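## Task

Pick up the small foam block on the desk and set it down on the counter in this room. The block must stay on the counter without the robot holding it. The robot must not tip over or end up leaning.

## Robot and tools

ROBOT. A Rainbow Robotics RB-Y1 in a physics simulation. It has a base on two drive wheels with two rear casters, two 7-joint arms with parallel grippers, a head with a camera, and a torso whose lower leg folds. The base is 0.66 m long and 0.58 m wide, and its front edge is 0.10 m ahead of the drive axle. The base cannot move sideways. Loose objects may sometimes get a brief push from outside.

FRAMES. Base frame: origin on the floor midway between the drive wheels, x forward, y left, z up. The reported chest, left_hand and right_hand poses are in this frame. A hand point is midway between its finger pads; the fingers point along the hand's -z and close along its x. Printed hand positions can be off, more so at long reach. base_odometry is the base frame at the scene's start, counted from wheel turns only (slip counts as travel); heading is positive to the left, -3.142 to 3.142.

execute_actions. Argument "actions": a list holding one action, or empty (then it only reports state and images). Optional "cameras": any of head_camera, left_wrist_camera, right_wrist_camera, or all; [] gives none. One action may hold:
- "base": exactly one of {"translate_m": d}, a relative straight drive in metres from where the base is, forward positive, -3 to 3; or {"rotate_rad": d}, a relative turn on the spot in radians, left positive, -3.2 to 3.2. A drive that would need over 8.667 s is refused.
- "joints": absolute targets keyed by joint name, radians (grippers in metres). Ranges: torso_squat_rad 0 to 1.2 (bigger lowers the chest, kept level); torso_shift_rad -0.3 to 0.6 (positive pushes hips forward); torso_pitch_rad -0.2 to 1.4 (positive leans forward); torso_yaw_rad -1.5 to 1.5 (positive left). Shoulder_pitch ±2.356 (0 hangs, negative raises forward); left_shoulder_roll_rad 0 to 3.141 (positive out left), right_shoulder_roll_rad -3.141 to 0 (negative out right); shoulder_yaw ±2.094; elbow -2.617 to 0.01 (0 straight, negative bends); forearm_roll ±3.141; wrist_pitch -1.57 to 1.919 (negative tips hand forward); hand_roll ±2.705; gripper_m 0 to 0.1 (pad gap); head_pan_rad ±0.523; head_tilt_rad -0.35 to 1.57 (positive down). Yaw, roll and hand-roll signs are the same on both arms. Tolerance for done is ±0.02 rad, ±0.004 m for grippers. Extra combined torso rules: squat+shift <= 1.52; squat-shift+pitch <= 1.57; shift+0.5 pitch-0.4 squat <= 0.7; shift+0.3 pitch-0.5 squat <= 0.39; breaking one leaves the torso off_target.
- "speeds": caps for this action, translate_m 0.05 to 0.4 m/s, rotate_rad 0.1 to 1.509 rad/s.
- "min_time_s": 0.1 to 8, the minimum duration of every arm and head motion.
Parts start together and may finish apart. Omitted joints can still be chasing earlier targets. Unknown keys or out-of-range values refuse the whole call with no motion. An action lasts at most 15 s.

Other tools: wait(seconds 0 to 10) lets the scene run and returns state and images; zoom_image(camera, region [x0,y0,x1,y1] pixels, at most 504x504) magnifies the latest full image; read_manual gives licence texts only; finished_scene(scene) ends the current scene irreversibly after the robot holds its last command and reports success, then gives the next task. Replying without a tool call ends everything.

RESULTS. base_status and joint_status give each motion's outcome: done (for the base, wheels turned as asked, even if slipping); off_target (stopped short, may still push); limit_stop_at_<name>; contact_stop (arm or torso hit something firm); time_out; stopped_with_arm (torso halted because an arm got contact_stop); limit_stop_at_own_body (self-collision guard acted before touching). A contact_stop, time_out or stopped_with_arm halts the whole group (torso, or one arm) and clears its targets. "joint command not followed" with a "cause:" line means an arm's targets were refused by the collision check; the gripper part still runs, and the refused targets may be retried later. on_its_own lists uncommanded parts; "held at" is the held target, not the position. A stop in one call cancels the rest of that reply's moving calls.

RECOVERY. After a stop, first back off in a separate action, arms before torso. If both hands hold one object and the torso stops instantly with nothing in the way, resend all arm joints at their current values, then the torso.

CAUTIONS. To grip, command an opening at least 0.005 m narrower than the object; off_target then is expected. The base does not stop at furniture and may keep pushing; a bent leg can stick out past the front edge and can shove the robot backward unnoticed. Never let arms or grippers strike or press each other hard. Each arm carries up to 3 kg; weight far forward can topple the robot. Contact torque reaching a joint limit (shoulders 62.3, elbow 32, wrist joints 22.2 N m) halts everything for 10 s. Motors heat while holding loads: MOTOR HOT from 65 °C, an OVER-TEMPERATURE FAULT at 80 °C brakes the arm and cuts the call short; resend targets afterwards. Avoid drops, slips, slams and hard pushes. The robot holds its last command while you think. Fewer, shorter, gentler motions are better.

CAMERAS. head_camera 896x504, wrist cameras 644x364; calibrations are given in OpenCV form relative to the base frame and may be slightly off.

Each tool is called after "Emit:" in YAML: its name, and indented under it one key for each argument.

## Session

Emit:
execute_actions:
  actions: []

Scene clock: 0.00 s.
base_odometry: x=+0.000 y=+0.000 heading=+0.000 (m, m, rad; odometry frame)
base_status: not commanded
joint_positions: torso_squat_rad=+0.350 torso_shift_rad=-0.001 torso_pitch_rad=-0.001 torso_yaw_rad=+0.001 left_shoulder_pitch_rad=-0.024 left_shoulder_roll_rad=+0.013 left_shoulder_yaw_rad=+0.041 left_elbow_rad=-0.115 left_forearm_roll_rad=-0.017 left_wrist_pitch_rad=+0.039 left_hand_roll_rad=-0.048 left_gripper_m=+0.100 right_shoulder_pitch_rad=-0.041 right_shoulder_roll_rad=-0.033 right_shoulder_yaw_rad=+0.011 right_elbow_rad=-0.234 right_forearm_roll_rad=+0.042 right_wrist_pitch_rad=+0.002 right_hand_roll_rad=-0.018 right_gripper_m=+0.100 head_pan_rad=+0.000 head_tilt_rad=+0.400
joint_status: not commanded
chest: x=-0.2289 y=+0.0008 z=+1.2475 quat_wxyz=(+1.000, -0.001, -0.001, +0.000) (m; base frame)
left_hand: x=-0.1643 y=+0.2311 z=+0.5648 quat_wxyz=(+0.999, +0.008, -0.050, -0.016) (m; base frame)
right_hand: x=-0.0853 y=-0.2418 z=+0.5768 quat_wxyz=(+0.990, -0.017, -0.135, +0.026) (m; base frame)
pictures: head_camera, left_wrist_camera, right_wrist_camera
camera_calibration (this result's frames):
head_camera: T_world_to_cam=[[0.0156333, -0.999875, 0.00224106, -0.00344867], [-0.327268, -0.00723478, -0.944904, 1.35367], [0.944802, 0.0140385, -0.327341, 0.611298], [0, 0, 0, 1]] pos_world=[-0.13449, -0.00223649, 1.47919]
left_wrist_camera: T_world_to_cam=[[0.990985, -0.0099978, 0.133599, 0.0906749], [-0.0947334, -0.757425, 0.646014, -0.171514], [0.0947325, -0.652846, -0.751544, 0.678705], [0, 0, 0, 1]] pos_world=[-0.170401, 0.314087, 0.608763]
right_wrist_camera: T_world_to_cam=[[-0.949418, -0.0929053, -0.299956, 0.0668072], [-0.256842, 0.779314, 0.571579, -0.130536], [0.180657, 0.619708, -0.763757, 0.696246], [0, 0, 0, 1]] pos_world=[-0.0958808, -0.323535, 0.626413]
Images, in order (width x height): head_camera 896x504, left_wrist_camera 644x364, right_wrist_camera 644x364.

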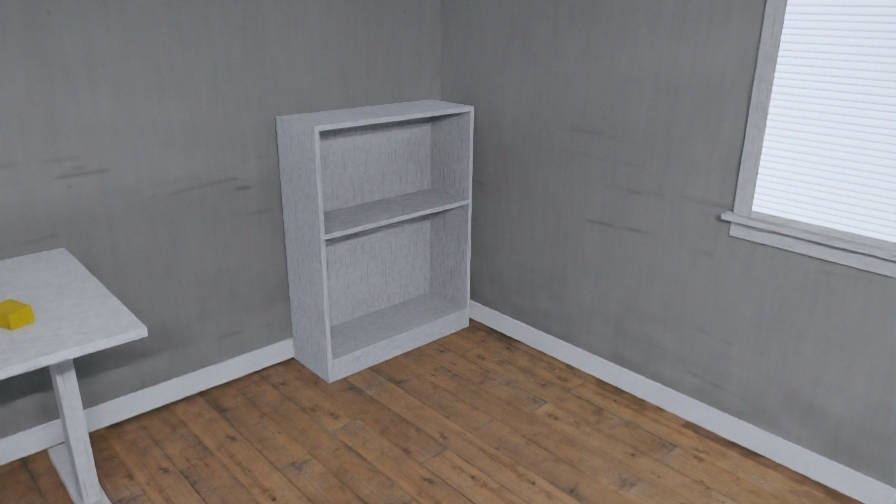

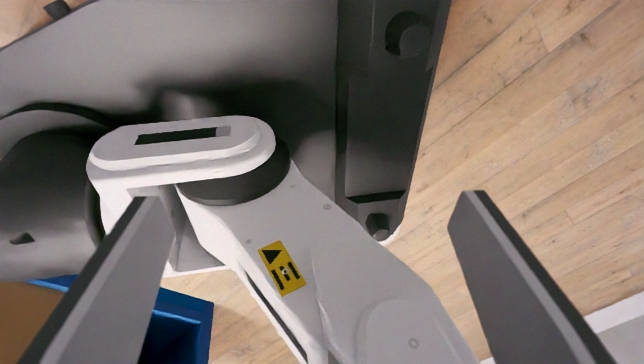

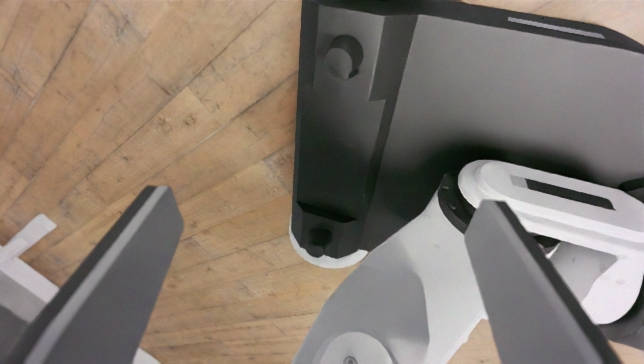

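Emit:
execute_actions:
  actions:
    - {"joints": {"head_pan_rad": 0.52, "head_tilt_rad": 0.5}}
  cameras: ["head_camera"]

Scene clock: 9.33 s.
base_odometry: x=+0.000 y=+0.000 heading=+0.000 (m, m, rad; odometry frame)
base_status: not commanded
joint_positions: torso_squat_rad=+0.350 torso_shift_rad=-0.001 torso_pitch_rad=-0.001 torso_yaw_rad=+0.001 left_shoulder_pitch_rad=-0.024 left_shoulder_roll_rad=+0.013 left_shoulder_yaw_rad=+0.041 left_elbow_rad=-0.115 left_forearm_roll_rad=-0.017 left_wrist_pitch_rad=+0.039 left_hand_roll_rad=-0.048 left_gripper_m=+0.100 right_shoulder_pitch_rad=-0.041 right_shoulder_roll_rad=-0.033 right_shoulder_yaw_rad=+0.011 right_elbow_rad=-0.234 right_forearm_roll_rad=+0.042 right_wrist_pitch_rad=+0.002 right_hand_roll_rad=-0.018 right_gripper_m=+0.100 head_pan_rad=+0.520 head_tilt_rad=+0.500
joint_status: all done
chest: x=-0.2289 y=+0.0008 z=+1.2475 quat_wxyz=(+1.000, -0.001, -0.001, +0.000) (m; base frame)
left_hand: x=-0.1643 y=+0.2311 z=+0.5648 quat_wxyz=(+0.999, +0.008, -0.050, -0.016) (m; base frame)
right_hand: x=-0.0853 y=-0.2418 z=+0.5768 quat_wxyz=(+0.990, -0.017, -0.135, +0.026) (m; base frame)
pictures: head_camera
camera_calibration (this result's frames):
head_camera: T_world_to_cam=[[0.509937, -0.860211, 0.00113846, 0.100388], [-0.36155, -0.215529, -0.907099, 1.29208], [0.780542, 0.462152, -0.420916, 0.712206], [0, 0, 0, 1]] pos_world=[-0.139946, 0.0356884, 1.47171]
Images, in order (width x height): head_camera 896x504.

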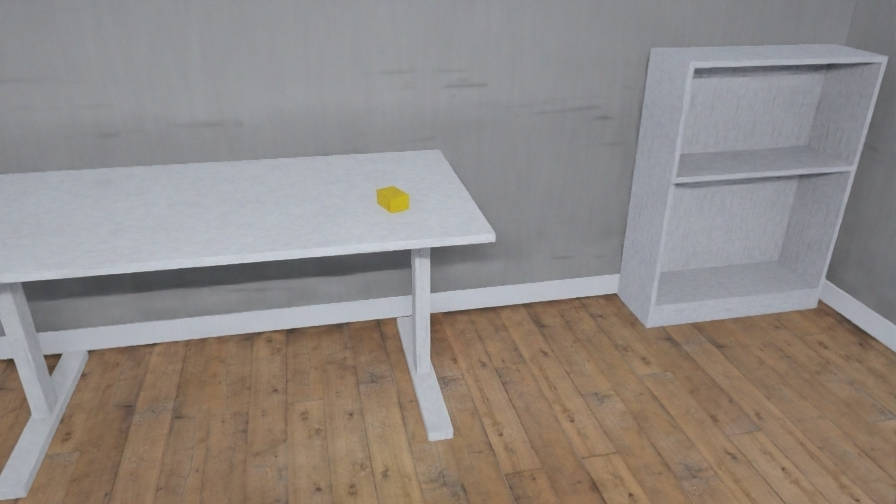

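Emit:
zoom_image:
  camera: "head_camera"
  region: [350, 140, 510, 260]

Emit:
zoom_image:
  camera: "head_camera"
  region: [340, 230, 540, 460]

Region (350, 140, 510, 260) of head_camera's 896x504 image, scaled by 3.150, with more detail than that image has; it fills the top 378 rows of this view, and the rest is white.

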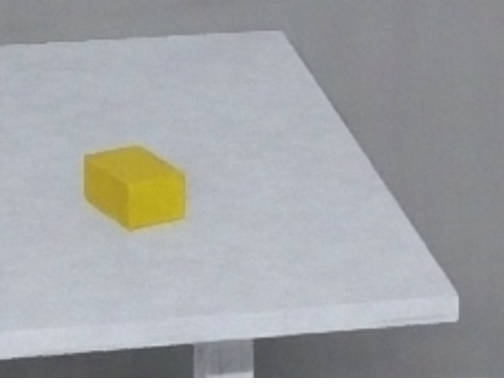

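Region (340, 230, 540, 460) of head_camera's 896x504 image, scaled by 2.191, with more detail than that image has; it fills the left 438 columns of this view, and the rest is white.

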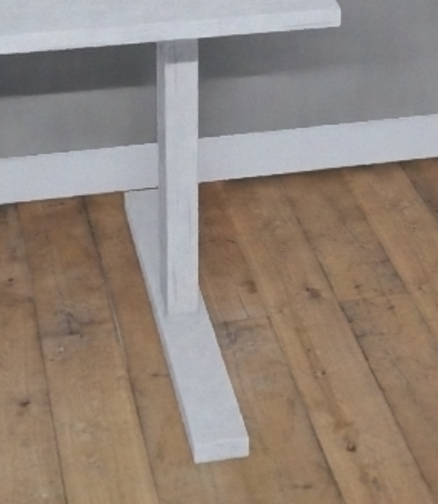

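Emit:
execute_actions:
  actions:
    - {"base": {"rotate_rad": 0.555}, "joints": {"head_pan_rad": 0.1, "head_tilt_rad": 0.55}}
  cameras: ["head_camera"]

Emit:
execute_actions:
  actions:
    - {"base": {"translate_m": 1.0}, "joints": {"left_shoulder_pitch_rad": -1.209, "left_shoulder_roll_rad": 0.221, "left_shoulder_yaw_rad": 0.326, "left_elbow_rad": -0.962, "left_forearm_roll_rad": 0.0, "left_wrist_pitch_rad": 1.55, "left_hand_roll_rad": -0.94, "torso_pitch_rad": 0.3, "head_tilt_rad": 0.5, "head_pan_rad": 0.1}, "min_time_s": 2.0}

Scene clock: 128.27 s.
base_odometry: x=+0.000 y=+0.000 heading=+0.554 (m, m, rad; odometry frame)
base_status: done
joint_positions: torso_squat_rad=+0.350 torso_shift_rad=-0.001 torso_pitch_rad=-0.001 torso_yaw_rad=+0.001 left_shoulder_pitch_rad=-0.024 left_shoulder_roll_rad=+0.013 left_shoulder_yaw_rad=+0.041 left_elbow_rad=-0.115 left_forearm_roll_rad=-0.017 left_wrist_pitch_rad=+0.039 left_hand_roll_rad=-0.048 left_gripper_m=+0.100 right_shoulder_pitch_rad=-0.041 right_shoulder_roll_rad=-0.033 right_shoulder_yaw_rad=+0.011 right_elbow_rad=-0.234 right_forearm_roll_rad=+0.042 right_wrist_pitch_rad=+0.002 right_hand_roll_rad=-0.018 right_gripper_m=+0.100 head_pan_rad=+0.100 head_tilt_rad=+0.550
joint_status: all done
chest: x=-0.2289 y=+0.0008 z=+1.2475 quat_wxyz=(+1.000, -0.001, -0.001, +0.000) (m; base frame)
left_hand: x=-0.1643 y=+0.2311 z=+0.5648 quat_wxyz=(+0.999, +0.008, -0.050, -0.016) (m; base frame)
right_hand: x=-0.0853 y=-0.2418 z=+0.5768 quat_wxyz=(+0.990, -0.017, -0.135, +0.026) (m; base frame)
pictures: head_camera
camera_calibration (this result's frames):
head_camera: T_world_to_cam=[[0.114908, -0.993376, 0.000147639, 0.0201169], [-0.461977, -0.0535705, -0.885273, 1.23949], [0.879417, 0.101657, -0.465072, 0.797029], [0, 0, 0, 1]] pos_world=[-0.130615, 0.00536033, 1.46796]
Images, in order (width x height): head_camera 896x504.

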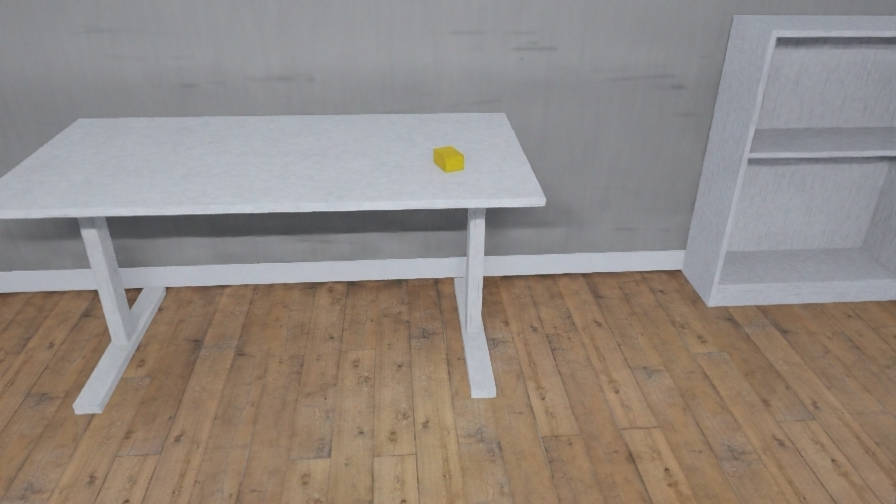

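Scene clock: 132.50 s.
base_odometry: x=+0.850 y=+0.527 heading=+0.555 (m, m, rad; odometry frame)
base_status: done
joint_positions: torso_squat_rad=+0.350 torso_shift_rad=-0.001 torso_pitch_rad=+0.300 torso_yaw_rad=+0.001 left_shoulder_pitch_rad=-1.209 left_shoulder_roll_rad=+0.221 left_shoulder_yaw_rad=+0.326 left_elbow_rad=-0.962 left_forearm_roll_rad=+0.000 left_wrist_pitch_rad=+1.550 left_hand_roll_rad=-0.940 left_gripper_m=+0.100 right_shoulder_pitch_rad=-0.041 right_shoulder_roll_rad=-0.033 right_shoulder_yaw_rad=+0.011 right_elbow_rad=-0.234 right_forearm_roll_rad=+0.042 right_wrist_pitch_rad=+0.002 right_hand_roll_rad=-0.018 right_gripper_m=+0.100 head_pan_rad=+0.100 head_tilt_rad=+0.500
joint_status: all done
chest: x=-0.1370 y=+0.0008 z=+1.2336 quat_wxyz=(+0.989, -0.001, +0.150, +0.000) (m; base frame)
left_hand: x=+0.4427 y=+0.2211 z=+0.9799 quat_wxyz=(+0.882, +0.067, -0.133, -0.447) (m; base frame)
right_hand: x=-0.1988 y=-0.2418 z=+0.5505 quat_wxyz=(+0.999, -0.013, +0.015, +0.028) (m; base frame)
pictures: head_camera, left_wrist_camera, right_wrist_camera
camera_calibration (this result's frames):
head_camera: T_world_to_cam=[[0.109854, -0.993392, -0.0332441, 0.0499245], [-0.667972, -0.0490175, -0.74257, 1.06889], [0.736033, 0.103781, -0.668943, 0.932192], [0, 0, 0, 1]] pos_world=[0.0223774, 0.00524519, 1.41897]
left_wrist_camera: T_world_to_cam=[[0.571471, -0.792397, 0.213373, -0.285877], [-0.775968, -0.437187, 0.454688, 0.0285101], [-0.26701, -0.425411, -0.864714, 1.14737], [0, 0, 0, 1]] pos_world=[0.491851, 0.274039, 1.04018]
right_wrist_camera: T_world_to_cam=[[-0.995674, -0.0927889, -0.00483759, -0.220487], [-0.075649, 0.779324, 0.622038, -0.136439], [-0.0539482, 0.619713, -0.782972, 0.660641], [0, 0, 0, 1]] pos_world=[-0.194215, -0.323537, 0.601067]
Images, in order (width x height): head_camera 896x504, left_wrist_camera 644x364, right_wrist_camera 644x364.

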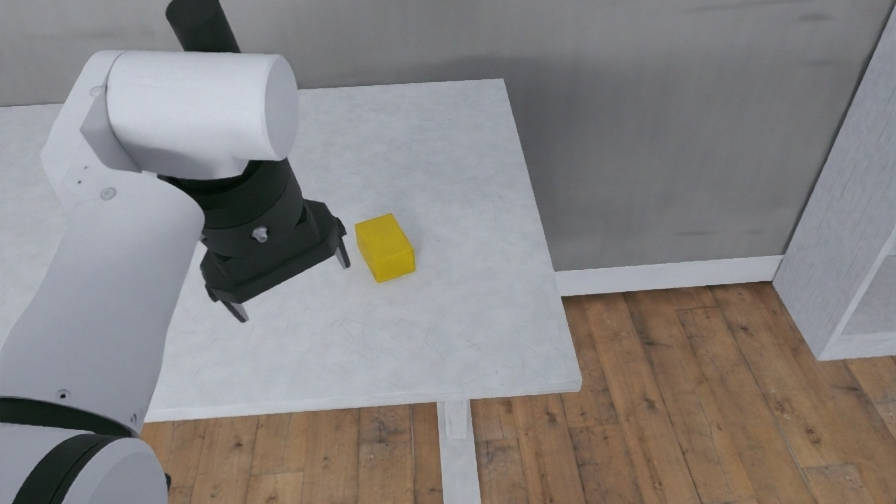

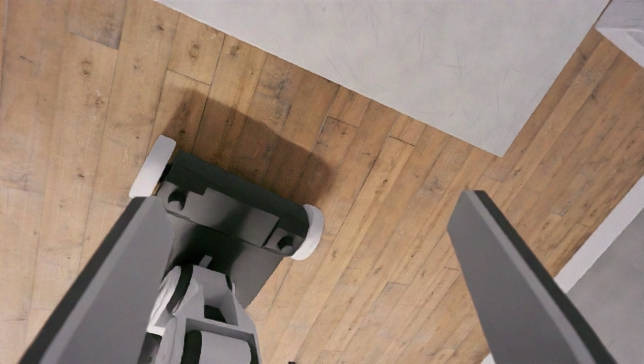

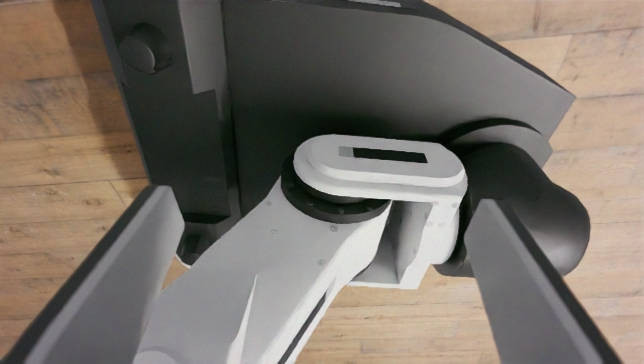

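Emit:
zoom_image:
  camera: "head_camera"
  region: [320, 195, 460, 300]

Region (320, 195, 460, 300) of head_camera's 896x504 image, scaled by 3.600, with more detail than that image has; it fills the top 378 rows of this view, and the rest is white.

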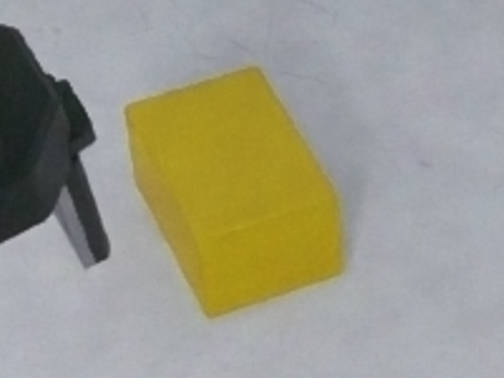

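Emit:
execute_actions:
  actions:
    - {"base": {"translate_m": 0.33}, "joints": {"torso_pitch_rad": 0.47, "torso_yaw_rad": -0.02, "left_hand_roll_rad": -1.0, "head_tilt_rad": 0.6, "head_pan_rad": 0.25}}
  cameras: ["head_camera", "left_wrist_camera"]

Scene clock: 173.63 s.
base_odometry: x=+1.130 y=+0.701 heading=+0.555 (m, m, rad; odometry frame)
base_status: done
joint_positions: torso_squat_rad=+0.350 torso_shift_rad=-0.001 torso_pitch_rad=+0.470 torso_yaw_rad=-0.020 left_shoulder_pitch_rad=-1.209 left_shoulder_roll_rad=+0.221 left_shoulder_yaw_rad=+0.326 left_elbow_rad=-0.962 left_forearm_roll_rad=+0.000 left_wrist_pitch_rad=+1.550 left_hand_roll_rad=-1.000 left_gripper_m=+0.100 right_shoulder_pitch_rad=-0.042 right_shoulder_roll_rad=-0.033 right_shoulder_yaw_rad=+0.011 right_elbow_rad=-0.234 right_forearm_roll_rad=+0.042 right_wrist_pitch_rad=+0.002 right_hand_roll_rad=-0.018 right_gripper_m=+0.100 head_pan_rad=+0.250 head_tilt_rad=+0.600
joint_status: all done
chest: x=-0.0883 y=+0.0008 z=+1.2139 quat_wxyz=(+0.972, -0.003, +0.233, -0.010) (m; base frame)
left_hand: x=+0.4441 y=+0.2080 z=+0.8636 quat_wxyz=(+0.872, +0.026, -0.059, -0.486) (m; base frame)
right_hand: x=-0.2692 y=-0.2447 z=+0.5533 quat_wxyz=(+0.995, -0.014, +0.100, +0.020) (m; base frame)
pictures: head_camera, left_wrist_camera
camera_calibration (this result's frames):
head_camera: T_world_to_cam=[[0.215083, -0.970356, -0.110222, 0.143671], [-0.831017, -0.122567, -0.542575, 0.821981], [0.512981, 0.208295, -0.832745, 1.08139], [0, 0, 0, 1]] pos_world=[0.0974464, 0.0149116, 1.36235]
left_wrist_camera: T_world_to_cam=[[0.535785, -0.836479, 0.115053, -0.162265], [-0.719914, -0.38136, 0.579904, -0.0679488], [-0.441201, -0.393532, -0.80652, 1.06211], [0, 0, 0, 1]] pos_world=[0.506627, 0.256332, 0.914689]
Images, in order (width x height): head_camera 896x504, left_wrist_camera 644x364.

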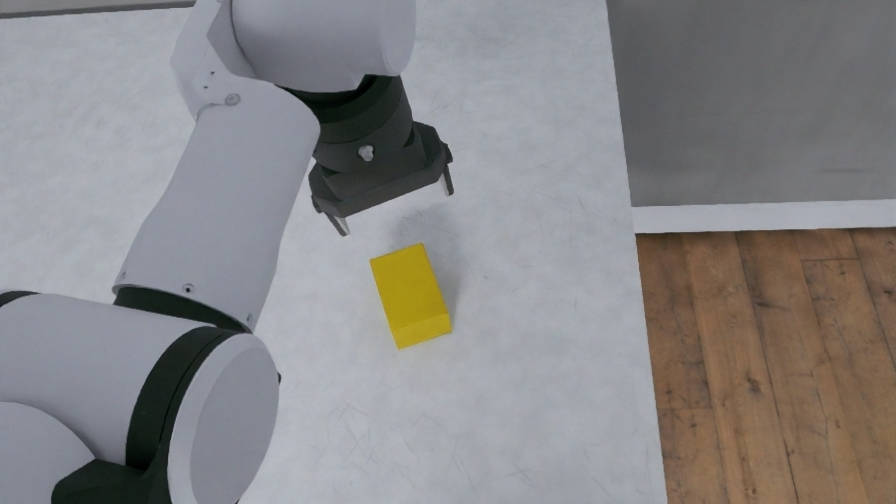

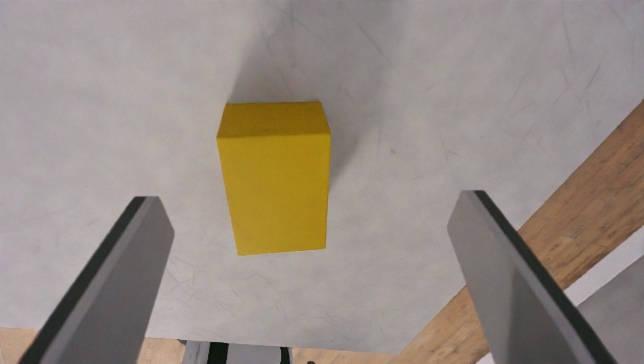

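Emit:
execute_actions:
  actions:
    - {"base": {"translate_m": -0.027}, "joints": {"torso_pitch_rad": 0.598, "torso_yaw_rad": -0.034}}
  cameras: ["head_camera", "left_wrist_camera"]

Scene clock: 219.70 s.
base_odometry: x=+1.107 y=+0.686 heading=+0.555 (m, m, rad; odometry frame)
base_status: done
joint_positions: torso_squat_rad=+0.350 torso_shift_rad=-0.001 torso_pitch_rad=+0.598 torso_yaw_rad=-0.034 left_shoulder_pitch_rad=-1.209 left_shoulder_roll_rad=+0.221 left_shoulder_yaw_rad=+0.326 left_elbow_rad=-0.962 left_forearm_roll_rad=+0.000 left_wrist_pitch_rad=+1.550 left_hand_roll_rad=-1.000 left_gripper_m=+0.100 right_shoulder_pitch_rad=-0.041 right_shoulder_roll_rad=-0.033 right_shoulder_yaw_rad=+0.011 right_elbow_rad=-0.234 right_forearm_roll_rad=+0.042 right_wrist_pitch_rad=+0.002 right_hand_roll_rad=-0.018 right_gripper_m=+0.100 head_pan_rad=+0.250 head_tilt_rad=+0.600
joint_status: all done
chest: x=-0.0543 y=+0.0008 z=+1.1938 quat_wxyz=(+0.955, -0.006, +0.295, -0.016) (m; base frame)
left_hand: x=+0.4314 y=+0.1991 z=+0.7770 quat_wxyz=(+0.871, -0.009, -0.006, -0.491) (m; base frame)
right_hand: x=-0.3209 y=-0.2466 z=+0.5636 quat_wxyz=(+0.986, -0.016, +0.163, +0.014) (m; base frame)
pictures: head_camera, left_wrist_camera
camera_calibration (this result's frames):
head_camera: T_world_to_cam=[[0.187973, -0.973658, -0.129057, 0.155154], [-0.89475, -0.115563, -0.431356, 0.703037], [0.405079, 0.196557, -0.892903, 1.11318], [0, 0, 0, 1]] pos_world=[0.14895, 0.013508, 1.31725]
left_wrist_camera: T_world_to_cam=[[0.536305, -0.842391, 0.0524852, -0.103424], [-0.644545, -0.368613, 0.66984, -0.135121], [-0.544921, -0.393067, -0.740648, 0.976585], [0, 0, 0, 1]] pos_world=[0.500537, 0.246933, 0.819243]
Images, in order (width x height): head_camera 896x504, left_wrist_camera 644x364.

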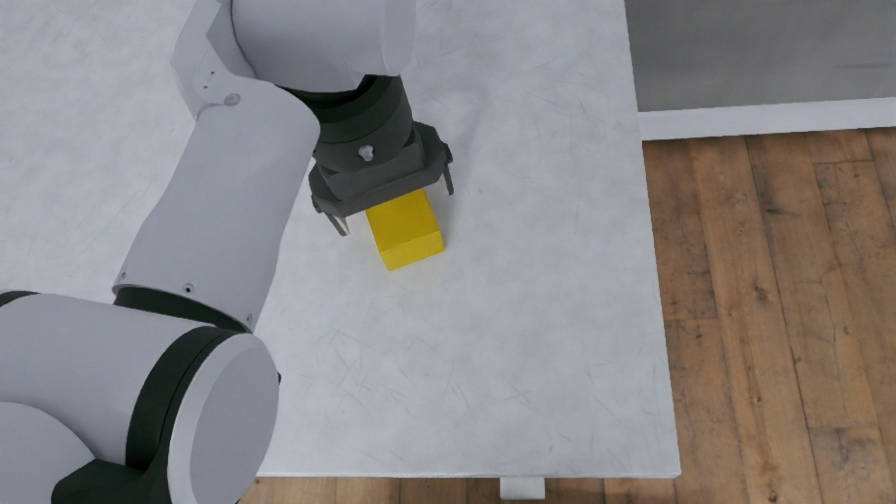

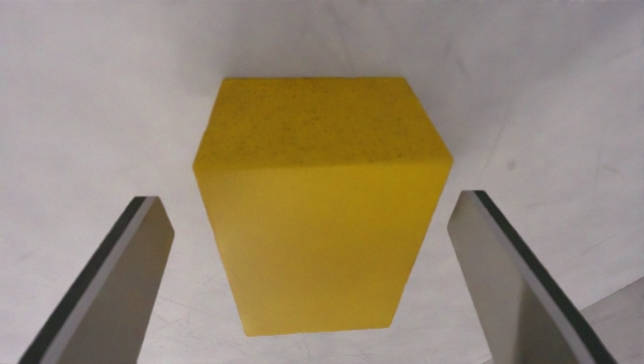

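Emit:
execute_actions:
  actions:
    - {"joints": {"torso_pitch_rad": 0.621, "left_gripper_m": 0.072}}
  cameras: ["left_wrist_camera"]

Emit:
execute_actions:
  actions:
    - {"joints": {"left_gripper_m": 0.046}}
  cameras: ["head_camera", "left_wrist_camera"]

Scene clock: 250.77 s.
base_odometry: x=+1.107 y=+0.686 heading=+0.555 (m, m, rad; odometry frame)
base_status: not commanded
joint_positions: torso_squat_rad=+0.350 torso_shift_rad=-0.001 torso_pitch_rad=+0.621 torso_yaw_rad=-0.034 left_shoulder_pitch_rad=-1.209 left_shoulder_roll_rad=+0.221 left_shoulder_yaw_rad=+0.326 left_elbow_rad=-0.962 left_forearm_roll_rad=+0.000 left_wrist_pitch_rad=+1.550 left_hand_roll_rad=-1.000 left_gripper_m=+0.072 right_shoulder_pitch_rad=-0.041 right_shoulder_roll_rad=-0.033 right_shoulder_yaw_rad=+0.011 right_elbow_rad=-0.234 right_forearm_roll_rad=+0.042 right_wrist_pitch_rad=+0.002 right_hand_roll_rad=-0.018 right_gripper_m=+0.100 head_pan_rad=+0.250 head_tilt_rad=+0.600
joint_status: all done
chest: x=-0.0485 y=+0.0008 z=+1.1897 quat_wxyz=(+0.952, -0.006, +0.306, -0.016) (m; base frame)
left_hand: x=+0.4276 y=+0.1990 z=+0.7618 quat_wxyz=(+0.871, -0.014, +0.004, -0.491) (m; base frame)
right_hand: x=-0.3295 y=-0.2466 z=+0.5658 quat_wxyz=(+0.984, -0.016, +0.175, +0.014) (m; base frame)
pictures: left_wrist_camera
camera_calibration (this result's frames):
left_wrist_camera: T_world_to_cam=[[0.537357, -0.8424, 0.0401192, -0.0915929], [-0.628953, -0.368602, 0.684508, -0.145311], [-0.561841, -0.393059, -0.727901, 0.960776], [0, 0, 0, 1]] pos_world=[0.497628, 0.246921, 0.802491]
Images, in order (width x height): left_wrist_camera 644x364.

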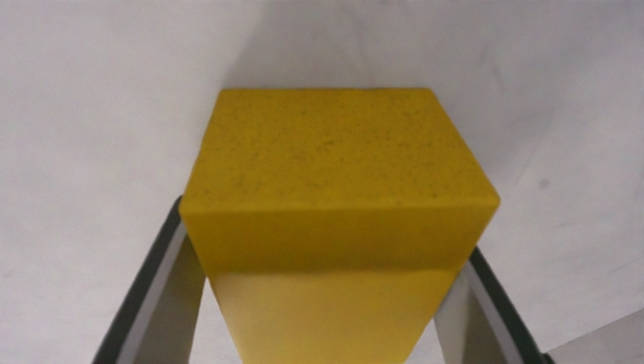

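Scene clock: 251.50 s.
base_odometry: x=+1.107 y=+0.686 heading=+0.555 (m, m, rad; odometry frame)
base_status: not commanded
joint_positions: torso_squat_rad=+0.350 torso_shift_rad=-0.001 torso_pitch_rad=+0.621 torso_yaw_rad=-0.034 left_shoulder_pitch_rad=-1.209 left_shoulder_roll_rad=+0.221 left_shoulder_yaw_rad=+0.326 left_elbow_rad=-0.962 left_forearm_roll_rad=+0.000 left_wrist_pitch_rad=+1.550 left_hand_roll_rad=-1.000 left_gripper_m=+0.059 right_shoulder_pitch_rad=-0.041 right_shoulder_roll_rad=-0.033 right_shoulder_yaw_rad=+0.011 right_elbow_rad=-0.234 right_forearm_roll_rad=+0.042 right_wrist_pitch_rad=+0.002 right_hand_roll_rad=-0.018 right_gripper_m=+0.100 head_pan_rad=+0.250 head_tilt_rad=+0.600
joint_status: left_gripper_m off_target (ended at +0.059, target +0.046)
chest: x=-0.0485 y=+0.0008 z=+1.1897 quat_wxyz=(+0.952, -0.006, +0.306, -0.016) (m; base frame)
left_hand: x=+0.4276 y=+0.1990 z=+0.7618 quat_wxyz=(+0.871, -0.014, +0.004, -0.491) (m; base frame)
right_hand: x=-0.3295 y=-0.2466 z=+0.5658 quat_wxyz=(+0.984, -0.016, +0.175, +0.014) (m; base frame)
pictures: head_camera, left_wrist_camera
camera_calibration (this result's frames):
head_camera: T_world_to_cam=[[0.184935, -0.973662, -0.133345, 0.158478], [-0.904441, -0.115548, -0.410653, 0.68142], [0.38443, 0.196547, -0.901988, 1.11698], [0, 0, 0, 1]] pos_world=[0.157596, 0.013502, 1.30846]
left_wrist_camera: T_world_to_cam=[[0.537357, -0.8424, 0.0401198, -0.0915936], [-0.628953, -0.368601, 0.684508, -0.145312], [-0.561842, -0.393059, -0.7279, 0.960776], [0, 0, 0, 1]] pos_world=[0.497628, 0.246921, 0.802491]
Images, in order (width x height): head_camera 896x504, left_wrist_camera 644x364.

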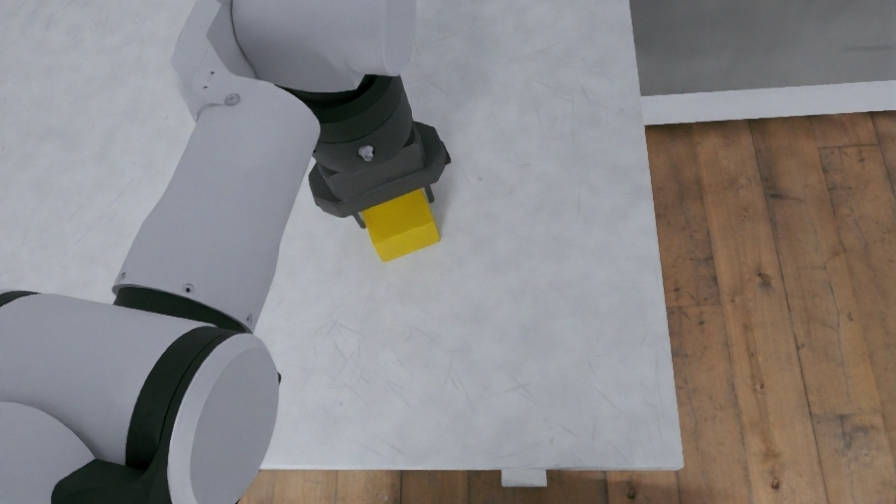

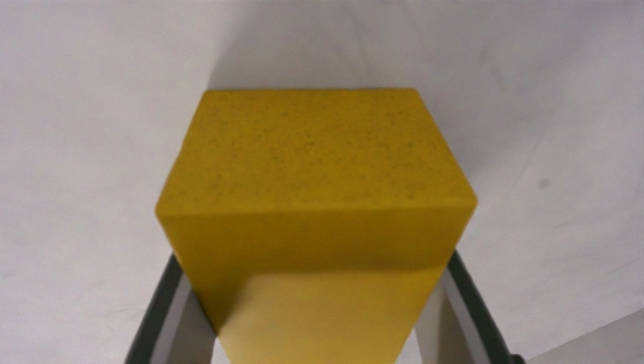

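Emit:
execute_actions:
  actions:
    - {"base": {"translate_m": -0.45}, "joints": {"torso_pitch_rad": 0.0, "torso_squat_rad": 0.0, "torso_yaw_rad": 1.45, "head_pan_rad": 0.52, "head_tilt_rad": 0.4}}
  cameras: ["head_camera", "left_wrist_camera"]

Scene clock: 286.33 s.
base_odometry: x=+0.725 y=+0.449 heading=+0.556 (m, m, rad; odometry frame)
base_status: done
joint_positions: torso_squat_rad=+0.238 torso_shift_rad=-0.001 torso_pitch_rad=+0.424 torso_yaw_rad=+0.439 left_shoulder_pitch_rad=-1.209 left_shoulder_roll_rad=+0.221 left_shoulder_yaw_rad=+0.326 left_elbow_rad=-0.962 left_forearm_roll_rad=+0.000 left_wrist_pitch_rad=+1.550 left_hand_roll_rad=-1.000 left_gripper_m=+0.059 right_shoulder_pitch_rad=-0.041 right_shoulder_roll_rad=-0.033 right_shoulder_yaw_rad=+0.011 right_elbow_rad=-0.234 right_forearm_roll_rad=+0.042 right_wrist_pitch_rad=+0.002 right_hand_roll_rad=-0.018 right_gripper_m=+0.100 head_pan_rad=+0.520 head_tilt_rad=+0.400
joint_status: torso_squat_rad limit_stop_at_own_body (moved -0.112 of -0.350); torso_pitch_rad limit_stop_at_own_body (moved -0.197 of -0.621); torso_yaw_rad limit_stop_at_own_body (moved +0.473 of +1.484); the others done
on_its_own: torso_squat_rad is held at +0.238, not at your +0.000, since a limit_stop_at_own_body; torso_pitch_rad is held at +0.424, not at your +0.000, since a limit_stop_at_own_body; torso_yaw_rad is held at +0.439, not at your +1.450, since a limit_stop_at_own_body
chest: x=-0.1012 y=+0.0009 z=+1.2427 quat_wxyz=(+0.954, +0.045, +0.206, +0.213) (m; base frame)
left_hand: x=+0.3030 y=+0.4673 z=+0.9818 quat_wxyz=(+0.945, +0.134, -0.024, -0.299) (m; base frame)
right_hand: x=-0.1660 y=-0.1583 z=+0.5357 quat_wxyz=(+0.968, +0.063, +0.070, +0.233) (m; base frame)
pictures: head_camera, left_wrist_camera
camera_calibration (this result's frames):
head_camera: T_world_to_cam=[[0.754072, -0.562629, -0.338857, 0.481975], [-0.556545, -0.273411, -0.78454, 1.16767], [0.348758, 0.780189, -0.5193, 0.669544], [0, 0, 0, 1]] pos_world=[0.0529083, 0.0680552, 1.4271]
left_wrist_camera: T_world_to_cam=[[0.827863, -0.560909, 0.00489528, 0.00754487], [-0.505872, -0.742806, 0.438557, 0.103718], [-0.242354, -0.365542, -0.89869, 1.21436], [0, 0, 0, 1]] pos_world=[0.340528, 0.525174, 1.04581]
Images, in order (width x height): head_camera 896x504, left_wrist_camera 644x364.

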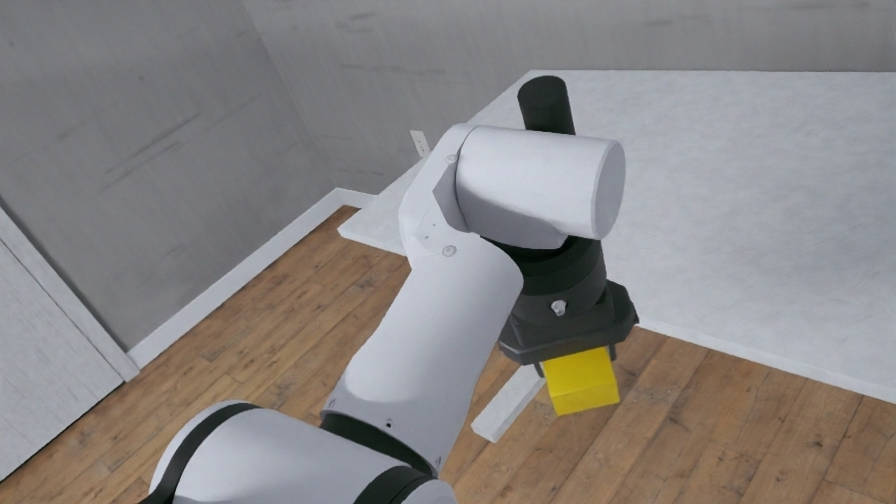

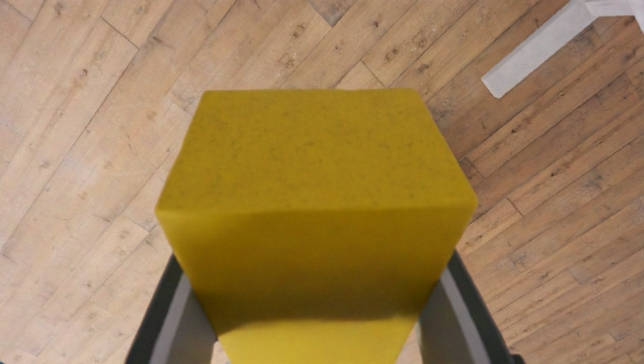

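Emit:
execute_actions:
  actions:
    - {"base": {"rotate_rad": 2.5}, "joints": {"torso_pitch_rad": 0.0, "torso_squat_rad": 0.0, "torso_yaw_rad": 0.0, "right_shoulder_roll_rad": -0.1, "left_shoulder_pitch_rad": 0.0, "left_shoulder_roll_rad": 0.08, "left_shoulder_yaw_rad": 0.0, "left_elbow_rad": -0.2, "left_wrist_pitch_rad": 0.1, "left_hand_roll_rad": 0.0, "head_pan_rad": 0.3, "head_tilt_rad": 0.4}, "min_time_s": 4.0}
  cameras: ["head_camera", "left_wrist_camera"]

Scene clock: 344.23 s.
base_odometry: x=+0.725 y=+0.449 heading=+3.056 (m, m, rad; odometry frame)
base_status: done
joint_positions: torso_squat_rad=+0.000 torso_shift_rad=-0.001 torso_pitch_rad=+0.000 torso_yaw_rad=+0.000 left_shoulder_pitch_rad=+0.000 left_shoulder_roll_rad=+0.080 left_shoulder_yaw_rad=+0.000 left_elbow_rad=-0.200 left_forearm_roll_rad=+0.000 left_wrist_pitch_rad=+0.100 left_hand_roll_rad=+0.000 left_gripper_m=+0.059 right_shoulder_pitch_rad=-0.041 right_shoulder_roll_rad=-0.100 right_shoulder_yaw_rad=+0.011 right_elbow_rad=-0.234 right_forearm_roll_rad=+0.042 right_wrist_pitch_rad=+0.002 right_hand_roll_rad=-0.018 right_gripper_m=+0.100 head_pan_rad=+0.300 head_tilt_rad=+0.400
joint_status: all done
chest: x=-0.2287 y=+0.0009 z=+1.2899 quat_wxyz=(+1.000, -0.001, +0.000, +0.000) (m; base frame)
left_hand: x=-0.1541 y=+0.2809 z=+0.6095 quat_wxyz=(+0.998, +0.039, -0.050, -0.002) (m; base frame)
right_hand: x=-0.0853 y=-0.2924 z=+0.6224 quat_wxyz=(+0.989, -0.051, -0.134, +0.029) (m; base frame)
pictures: head_camera, left_wrist_camera
camera_calibration (this result's frames):
head_camera: T_world_to_cam=[[0.309396, -0.950931, 0.00220683, 0.057206], [-0.312129, -0.103746, -0.944358, 1.39633], [0.898248, 0.291492, -0.328912, 0.617185], [0, 0, 0, 1]] pos_world=[-0.136249, 0.0193588, 1.52151]
left_wrist_camera: T_world_to_cam=[[0.990662, 0.0126517, 0.135754, 0.0673788], [-0.0717722, -0.798169, 0.598143, -0.11755], [0.115922, -0.6023, -0.789808, 0.756288], [0, 0, 0, 1]] pos_world=[-0.162857, 0.360836, 0.658487]
Images, in order (width x height): head_camera 896x504, left_wrist_camera 644x364.

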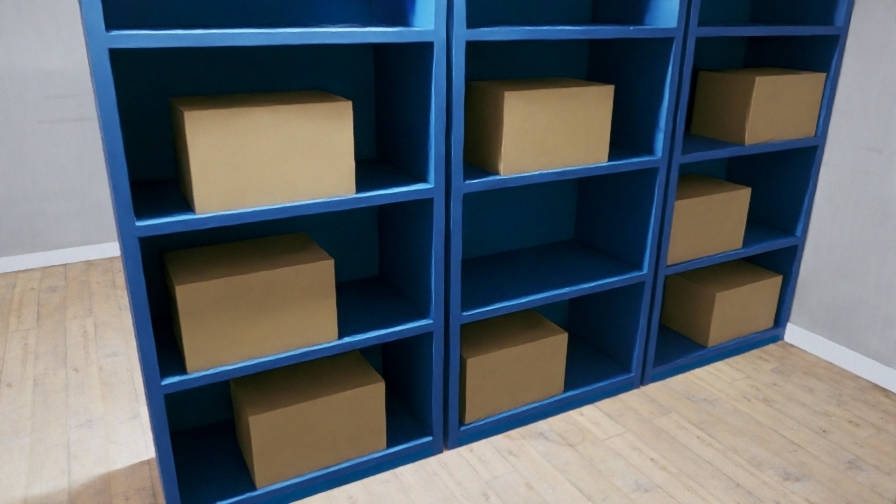

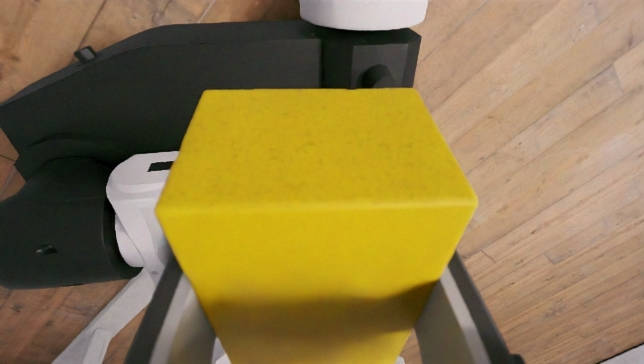

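Emit:
execute_actions:
  actions:
    - {"base": {"rotate_rad": 1.18}, "joints": {"head_pan_rad": -0.2, "head_tilt_rad": 0.4}}

Scene clock: 391.00 s.
base_odometry: x=+0.725 y=+0.449 heading=-2.048 (m, m, rad; odometry frame)
base_status: done
joint_positions: torso_squat_rad=+0.000 torso_shift_rad=-0.001 torso_pitch_rad=+0.000 torso_yaw_rad=+0.000 left_shoulder_pitch_rad=+0.000 left_shoulder_roll_rad=+0.080 left_shoulder_yaw_rad=+0.000 left_elbow_rad=-0.200 left_forearm_roll_rad=+0.000 left_wrist_pitch_rad=+0.100 left_hand_roll_rad=+0.000 left_gripper_m=+0.059 right_shoulder_pitch_rad=-0.041 right_shoulder_roll_rad=-0.100 right_shoulder_yaw_rad=+0.011 right_elbow_rad=-0.234 right_forearm_roll_rad=+0.042 right_wrist_pitch_rad=+0.002 right_hand_roll_rad=-0.018 right_gripper_m=+0.100 head_pan_rad=-0.200 head_tilt_rad=+0.400
joint_status: all done
chest: x=-0.2287 y=+0.0009 z=+1.2899 quat_wxyz=(+1.000, -0.001, +0.000, +0.000) (m; base frame)
left_hand: x=-0.1541 y=+0.2809 z=+0.6095 quat_wxyz=(+0.998, +0.039, -0.050, -0.002) (m; base frame)
right_hand: x=-0.0853 y=-0.2925 z=+0.6224 quat_wxyz=(+0.989, -0.051, -0.134, +0.029) (m; base frame)
pictures: head_camera, left_wrist_camera, right_wrist_camera
camera_calibration (this result's frames):
head_camera: T_world_to_cam=[[-0.184383, -0.982852, 0.00218248, -0.0448373], [-0.322979, 0.0584934, -0.944597, 1.39426], [0.928271, -0.174872, -0.328226, 0.6229], [0, 0, 0, 1]] pos_world=[-0.136171, -0.0166952, 1.52156]
left_wrist_camera: T_world_to_cam=[[0.990663, 0.0126473, 0.135742, 0.0673849], [-0.0717668, -0.798178, 0.598131, -0.117557], [0.115911, -0.602289, -0.789818, 0.756285], [0, 0, 0, 1]] pos_world=[-0.162854, 0.360818, 0.658495]
right_wrist_camera: T_world_to_cam=[[-0.949751, -0.10964, -0.293177, 0.0666319], [-0.254214, 0.816654, 0.518123, -0.0727443], [0.182617, 0.566618, -0.803489, 0.771909], [0, 0, 0, 1]] pos_world=[-0.0961729, -0.370665, 0.677446]
Images, in order (width x height): head_camera 896x504, left_wrist_camera 644x364, right_wrist_camera 644x364.

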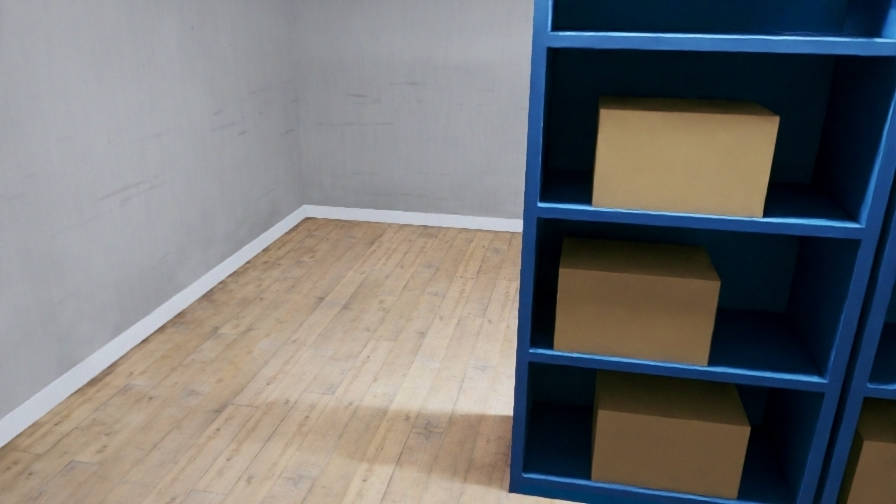

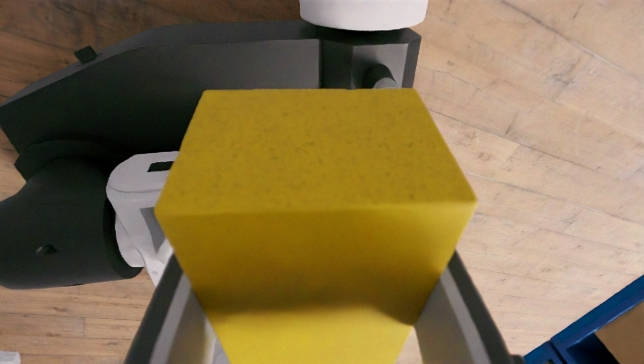

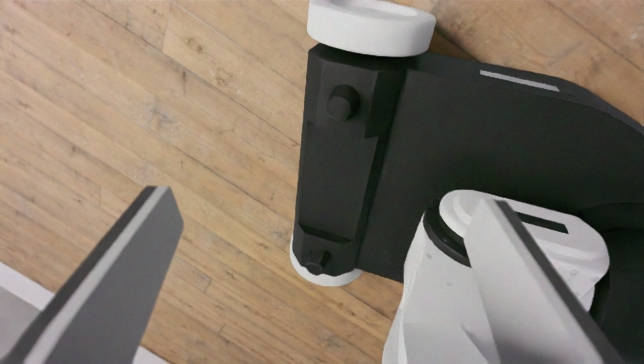

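Emit:
execute_actions:
  actions:
    - {"base": {"translate_m": 2.5}, "joints": {"torso_yaw_rad": -0.75, "head_pan_rad": -0.52, "head_tilt_rad": 0.38}}
  cameras: ["head_camera"]

Scene clock: 421.10 s.
base_odometry: x=-0.422 y=-1.772 heading=-2.047 (m, m, rad; odometry frame)
base_status: done
joint_positions: torso_squat_rad=+0.000 torso_shift_rad=-0.001 torso_pitch_rad=+0.000 torso_yaw_rad=-0.750 left_shoulder_pitch_rad=+0.000 left_shoulder_roll_rad=+0.080 left_shoulder_yaw_rad=+0.000 left_elbow_rad=-0.200 left_forearm_roll_rad=+0.000 left_wrist_pitch_rad=+0.100 left_hand_roll_rad=+0.000 left_gripper_m=+0.059 right_shoulder_pitch_rad=-0.041 right_shoulder_roll_rad=-0.100 right_shoulder_yaw_rad=+0.011 right_elbow_rad=-0.234 right_forearm_roll_rad=+0.042 right_wrist_pitch_rad=+0.002 right_hand_roll_rad=-0.018 right_gripper_m=+0.100 head_pan_rad=-0.520 head_tilt_rad=+0.380
joint_status: all done
chest: x=-0.2286 y=+0.0009 z=+1.2899 quat_wxyz=(+0.931, -0.001, +0.000, -0.366) (m; base frame)
left_hand: x=+0.0174 y=+0.1547 z=+0.6097 quat_wxyz=(+0.928, +0.018, -0.061, -0.367) (m; base frame)
right_hand: x=-0.3230 y=-0.3118 z=+0.6225 quat_wxyz=(+0.931, -0.096, -0.107, -0.335) (m; base frame)
pictures: head_camera
camera_calibration (this result's frames):
head_camera: T_world_to_cam=[[-0.950705, -0.310094, 0.00157955, -0.213226], [-0.0970268, 0.292625, -0.951292, 1.45453], [0.294528, -0.904551, -0.308287, 0.451144], [0, 0, 0, 1]] pos_world=[-0.194461, -0.0836686, 1.5231]
Images, in order (width x height): head_camera 896x504.

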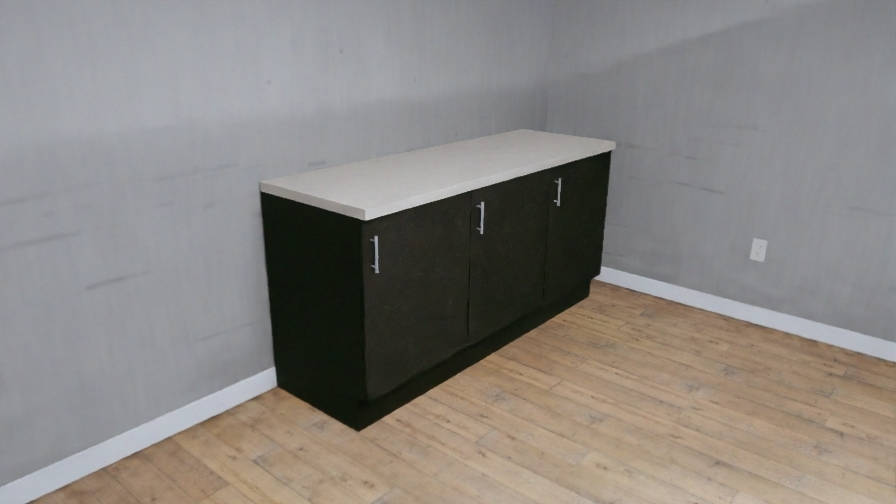

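Emit:
execute_actions:
  actions:
    - {"base": {"rotate_rad": -1.292}, "joints": {"torso_yaw_rad": 0.0, "head_pan_rad": 0.05, "head_tilt_rad": 0.5}}
  cameras: ["head_camera"]

Scene clock: 512.50 s.
base_odometry: x=-0.422 y=-1.772 heading=+2.945 (m, m, rad; odometry frame)
base_status: done
joint_positions: torso_squat_rad=+0.000 torso_shift_rad=-0.001 torso_pitch_rad=+0.000 torso_yaw_rad=+0.000 left_shoulder_pitch_rad=+0.000 left_shoulder_roll_rad=+0.080 left_shoulder_yaw_rad=+0.000 left_elbow_rad=-0.200 left_forearm_roll_rad=+0.000 left_wrist_pitch_rad=+0.100 left_hand_roll_rad=+0.000 left_gripper_m=+0.059 right_shoulder_pitch_rad=-0.041 right_shoulder_roll_rad=-0.100 right_shoulder_yaw_rad=+0.011 right_elbow_rad=-0.234 right_forearm_roll_rad=+0.042 right_wrist_pitch_rad=+0.002 right_hand_roll_rad=-0.018 right_gripper_m=+0.100 head_pan_rad=+0.050 head_tilt_rad=+0.500
joint_status: all done
chest: x=-0.2286 y=+0.0009 z=+1.2899 quat_wxyz=(+1.000, -0.001, +0.000, +0.000) (m; base frame)
left_hand: x=-0.1543 y=+0.2809 z=+0.6095 quat_wxyz=(+0.998, +0.039, -0.050, -0.002) (m; base frame)
right_hand: x=-0.0852 y=-0.2925 z=+0.6224 quat_wxyz=(+0.989, -0.051, -0.134, +0.029) (m; base frame)
pictures: head_camera
camera_calibration (this result's frames):
head_camera: T_world_to_cam=[[0.0643998, -0.997924, 0.000803948, 0.00870885], [-0.420355, -0.0278578, -0.906932, 1.31818], [0.905071, 0.0580683, -0.421277, 0.75632], [0, 0, 0, 1]] pos_world=[-0.130981, 0.00149407, 1.51411]
Images, in order (width x height): head_camera 896x504.

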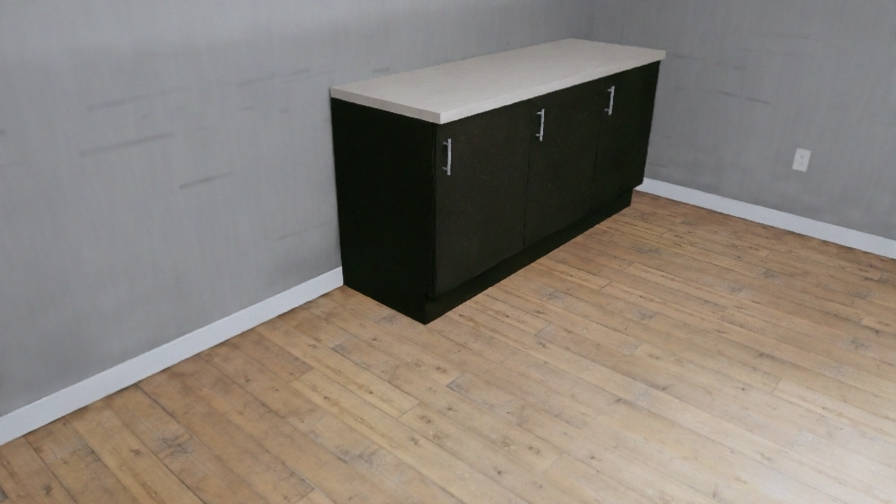

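Emit:
execute_actions:
  actions: []

Scene clock: 529.07 s.
base_odometry: x=-0.422 y=-1.772 heading=+2.945 (m, m, rad; odometry frame)
base_status: done
joint_positions: torso_squat_rad=+0.000 torso_shift_rad=-0.001 torso_pitch_rad=+0.000 torso_yaw_rad=+0.000 left_shoulder_pitch_rad=+0.000 left_shoulder_roll_rad=+0.080 left_shoulder_yaw_rad=+0.000 left_elbow_rad=-0.200 left_forearm_roll_rad=+0.000 left_wrist_pitch_rad=+0.100 left_hand_roll_rad=+0.000 left_gripper_m=+0.059 right_shoulder_pitch_rad=-0.041 right_shoulder_roll_rad=-0.100 right_shoulder_yaw_rad=+0.011 right_elbow_rad=-0.234 right_forearm_roll_rad=+0.042 right_wrist_pitch_rad=+0.002 right_hand_roll_rad=-0.018 right_gripper_m=+0.100 head_pan_rad=+0.050 head_tilt_rad=+0.500
joint_status: all done
chest: x=-0.2286 y=+0.0009 z=+1.2899 quat_wxyz=(+1.000, -0.001, +0.000, +0.000) (m; base frame)
left_hand: x=-0.1543 y=+0.2809 z=+0.6095 quat_wxyz=(+0.998, +0.039, -0.050, -0.002) (m; base frame)
right_hand: x=-0.0852 y=-0.2925 z=+0.6224 quat_wxyz=(+0.989, -0.051, -0.134, +0.029) (m; base frame)
pictures: head_camera, left_wrist_camera, right_wrist_camera
camera_calibration (this result's frames):
head_camera: T_world_to_cam=[[0.0643997, -0.997924, 0.000803888, 0.00870886], [-0.420355, -0.0278576, -0.906932, 1.31818], [0.905071, 0.0580682, -0.421276, 0.756319], [0, 0, 0, 1]] pos_world=[-0.130981, 0.00149399, 1.51411]
left_wrist_camera: T_world_to_cam=[[0.990729, 0.0127405, 0.135254, 0.0678832], [-0.0714039, -0.798148, 0.598215, -0.117538], [0.115574, -0.602326, -0.789839, 0.756249], [0, 0, 0, 1]] pos_world=[-0.163049, 0.360831, 0.658447]
right_wrist_camera: T_world_to_cam=[[-0.949783, -0.109674, -0.29306, 0.06663], [-0.254168, 0.81668, 0.518104, -0.0727058], [0.182514, 0.566573, -0.803545, 0.7719], [0, 0, 0, 1]] pos_world=[-0.0960776, -0.370653, 0.677452]
Images, in order (width x height): head_camera 896x504, left_wrist_camera 644x364, right_wrist_camera 644x364.

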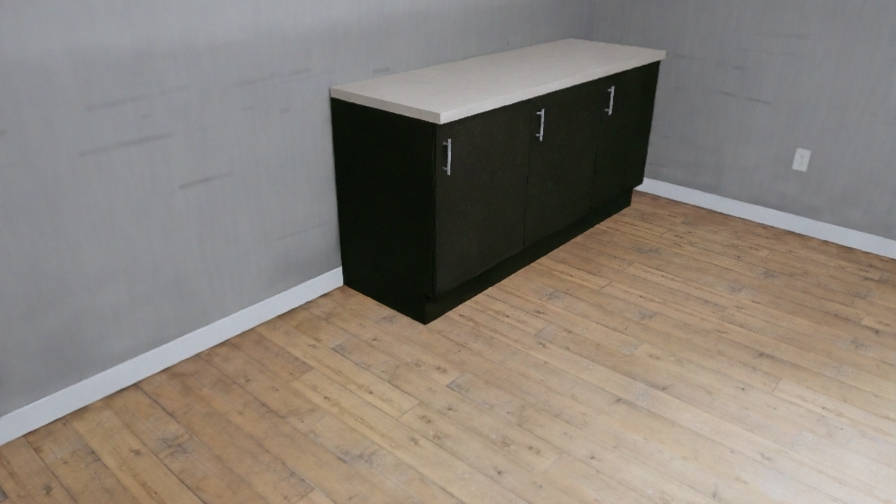

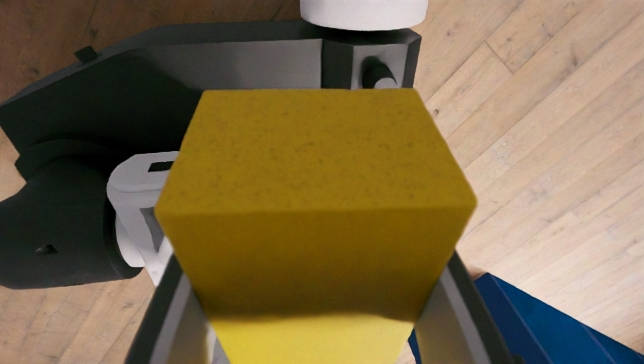

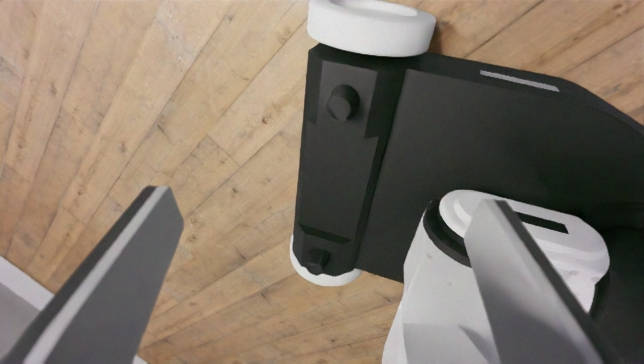

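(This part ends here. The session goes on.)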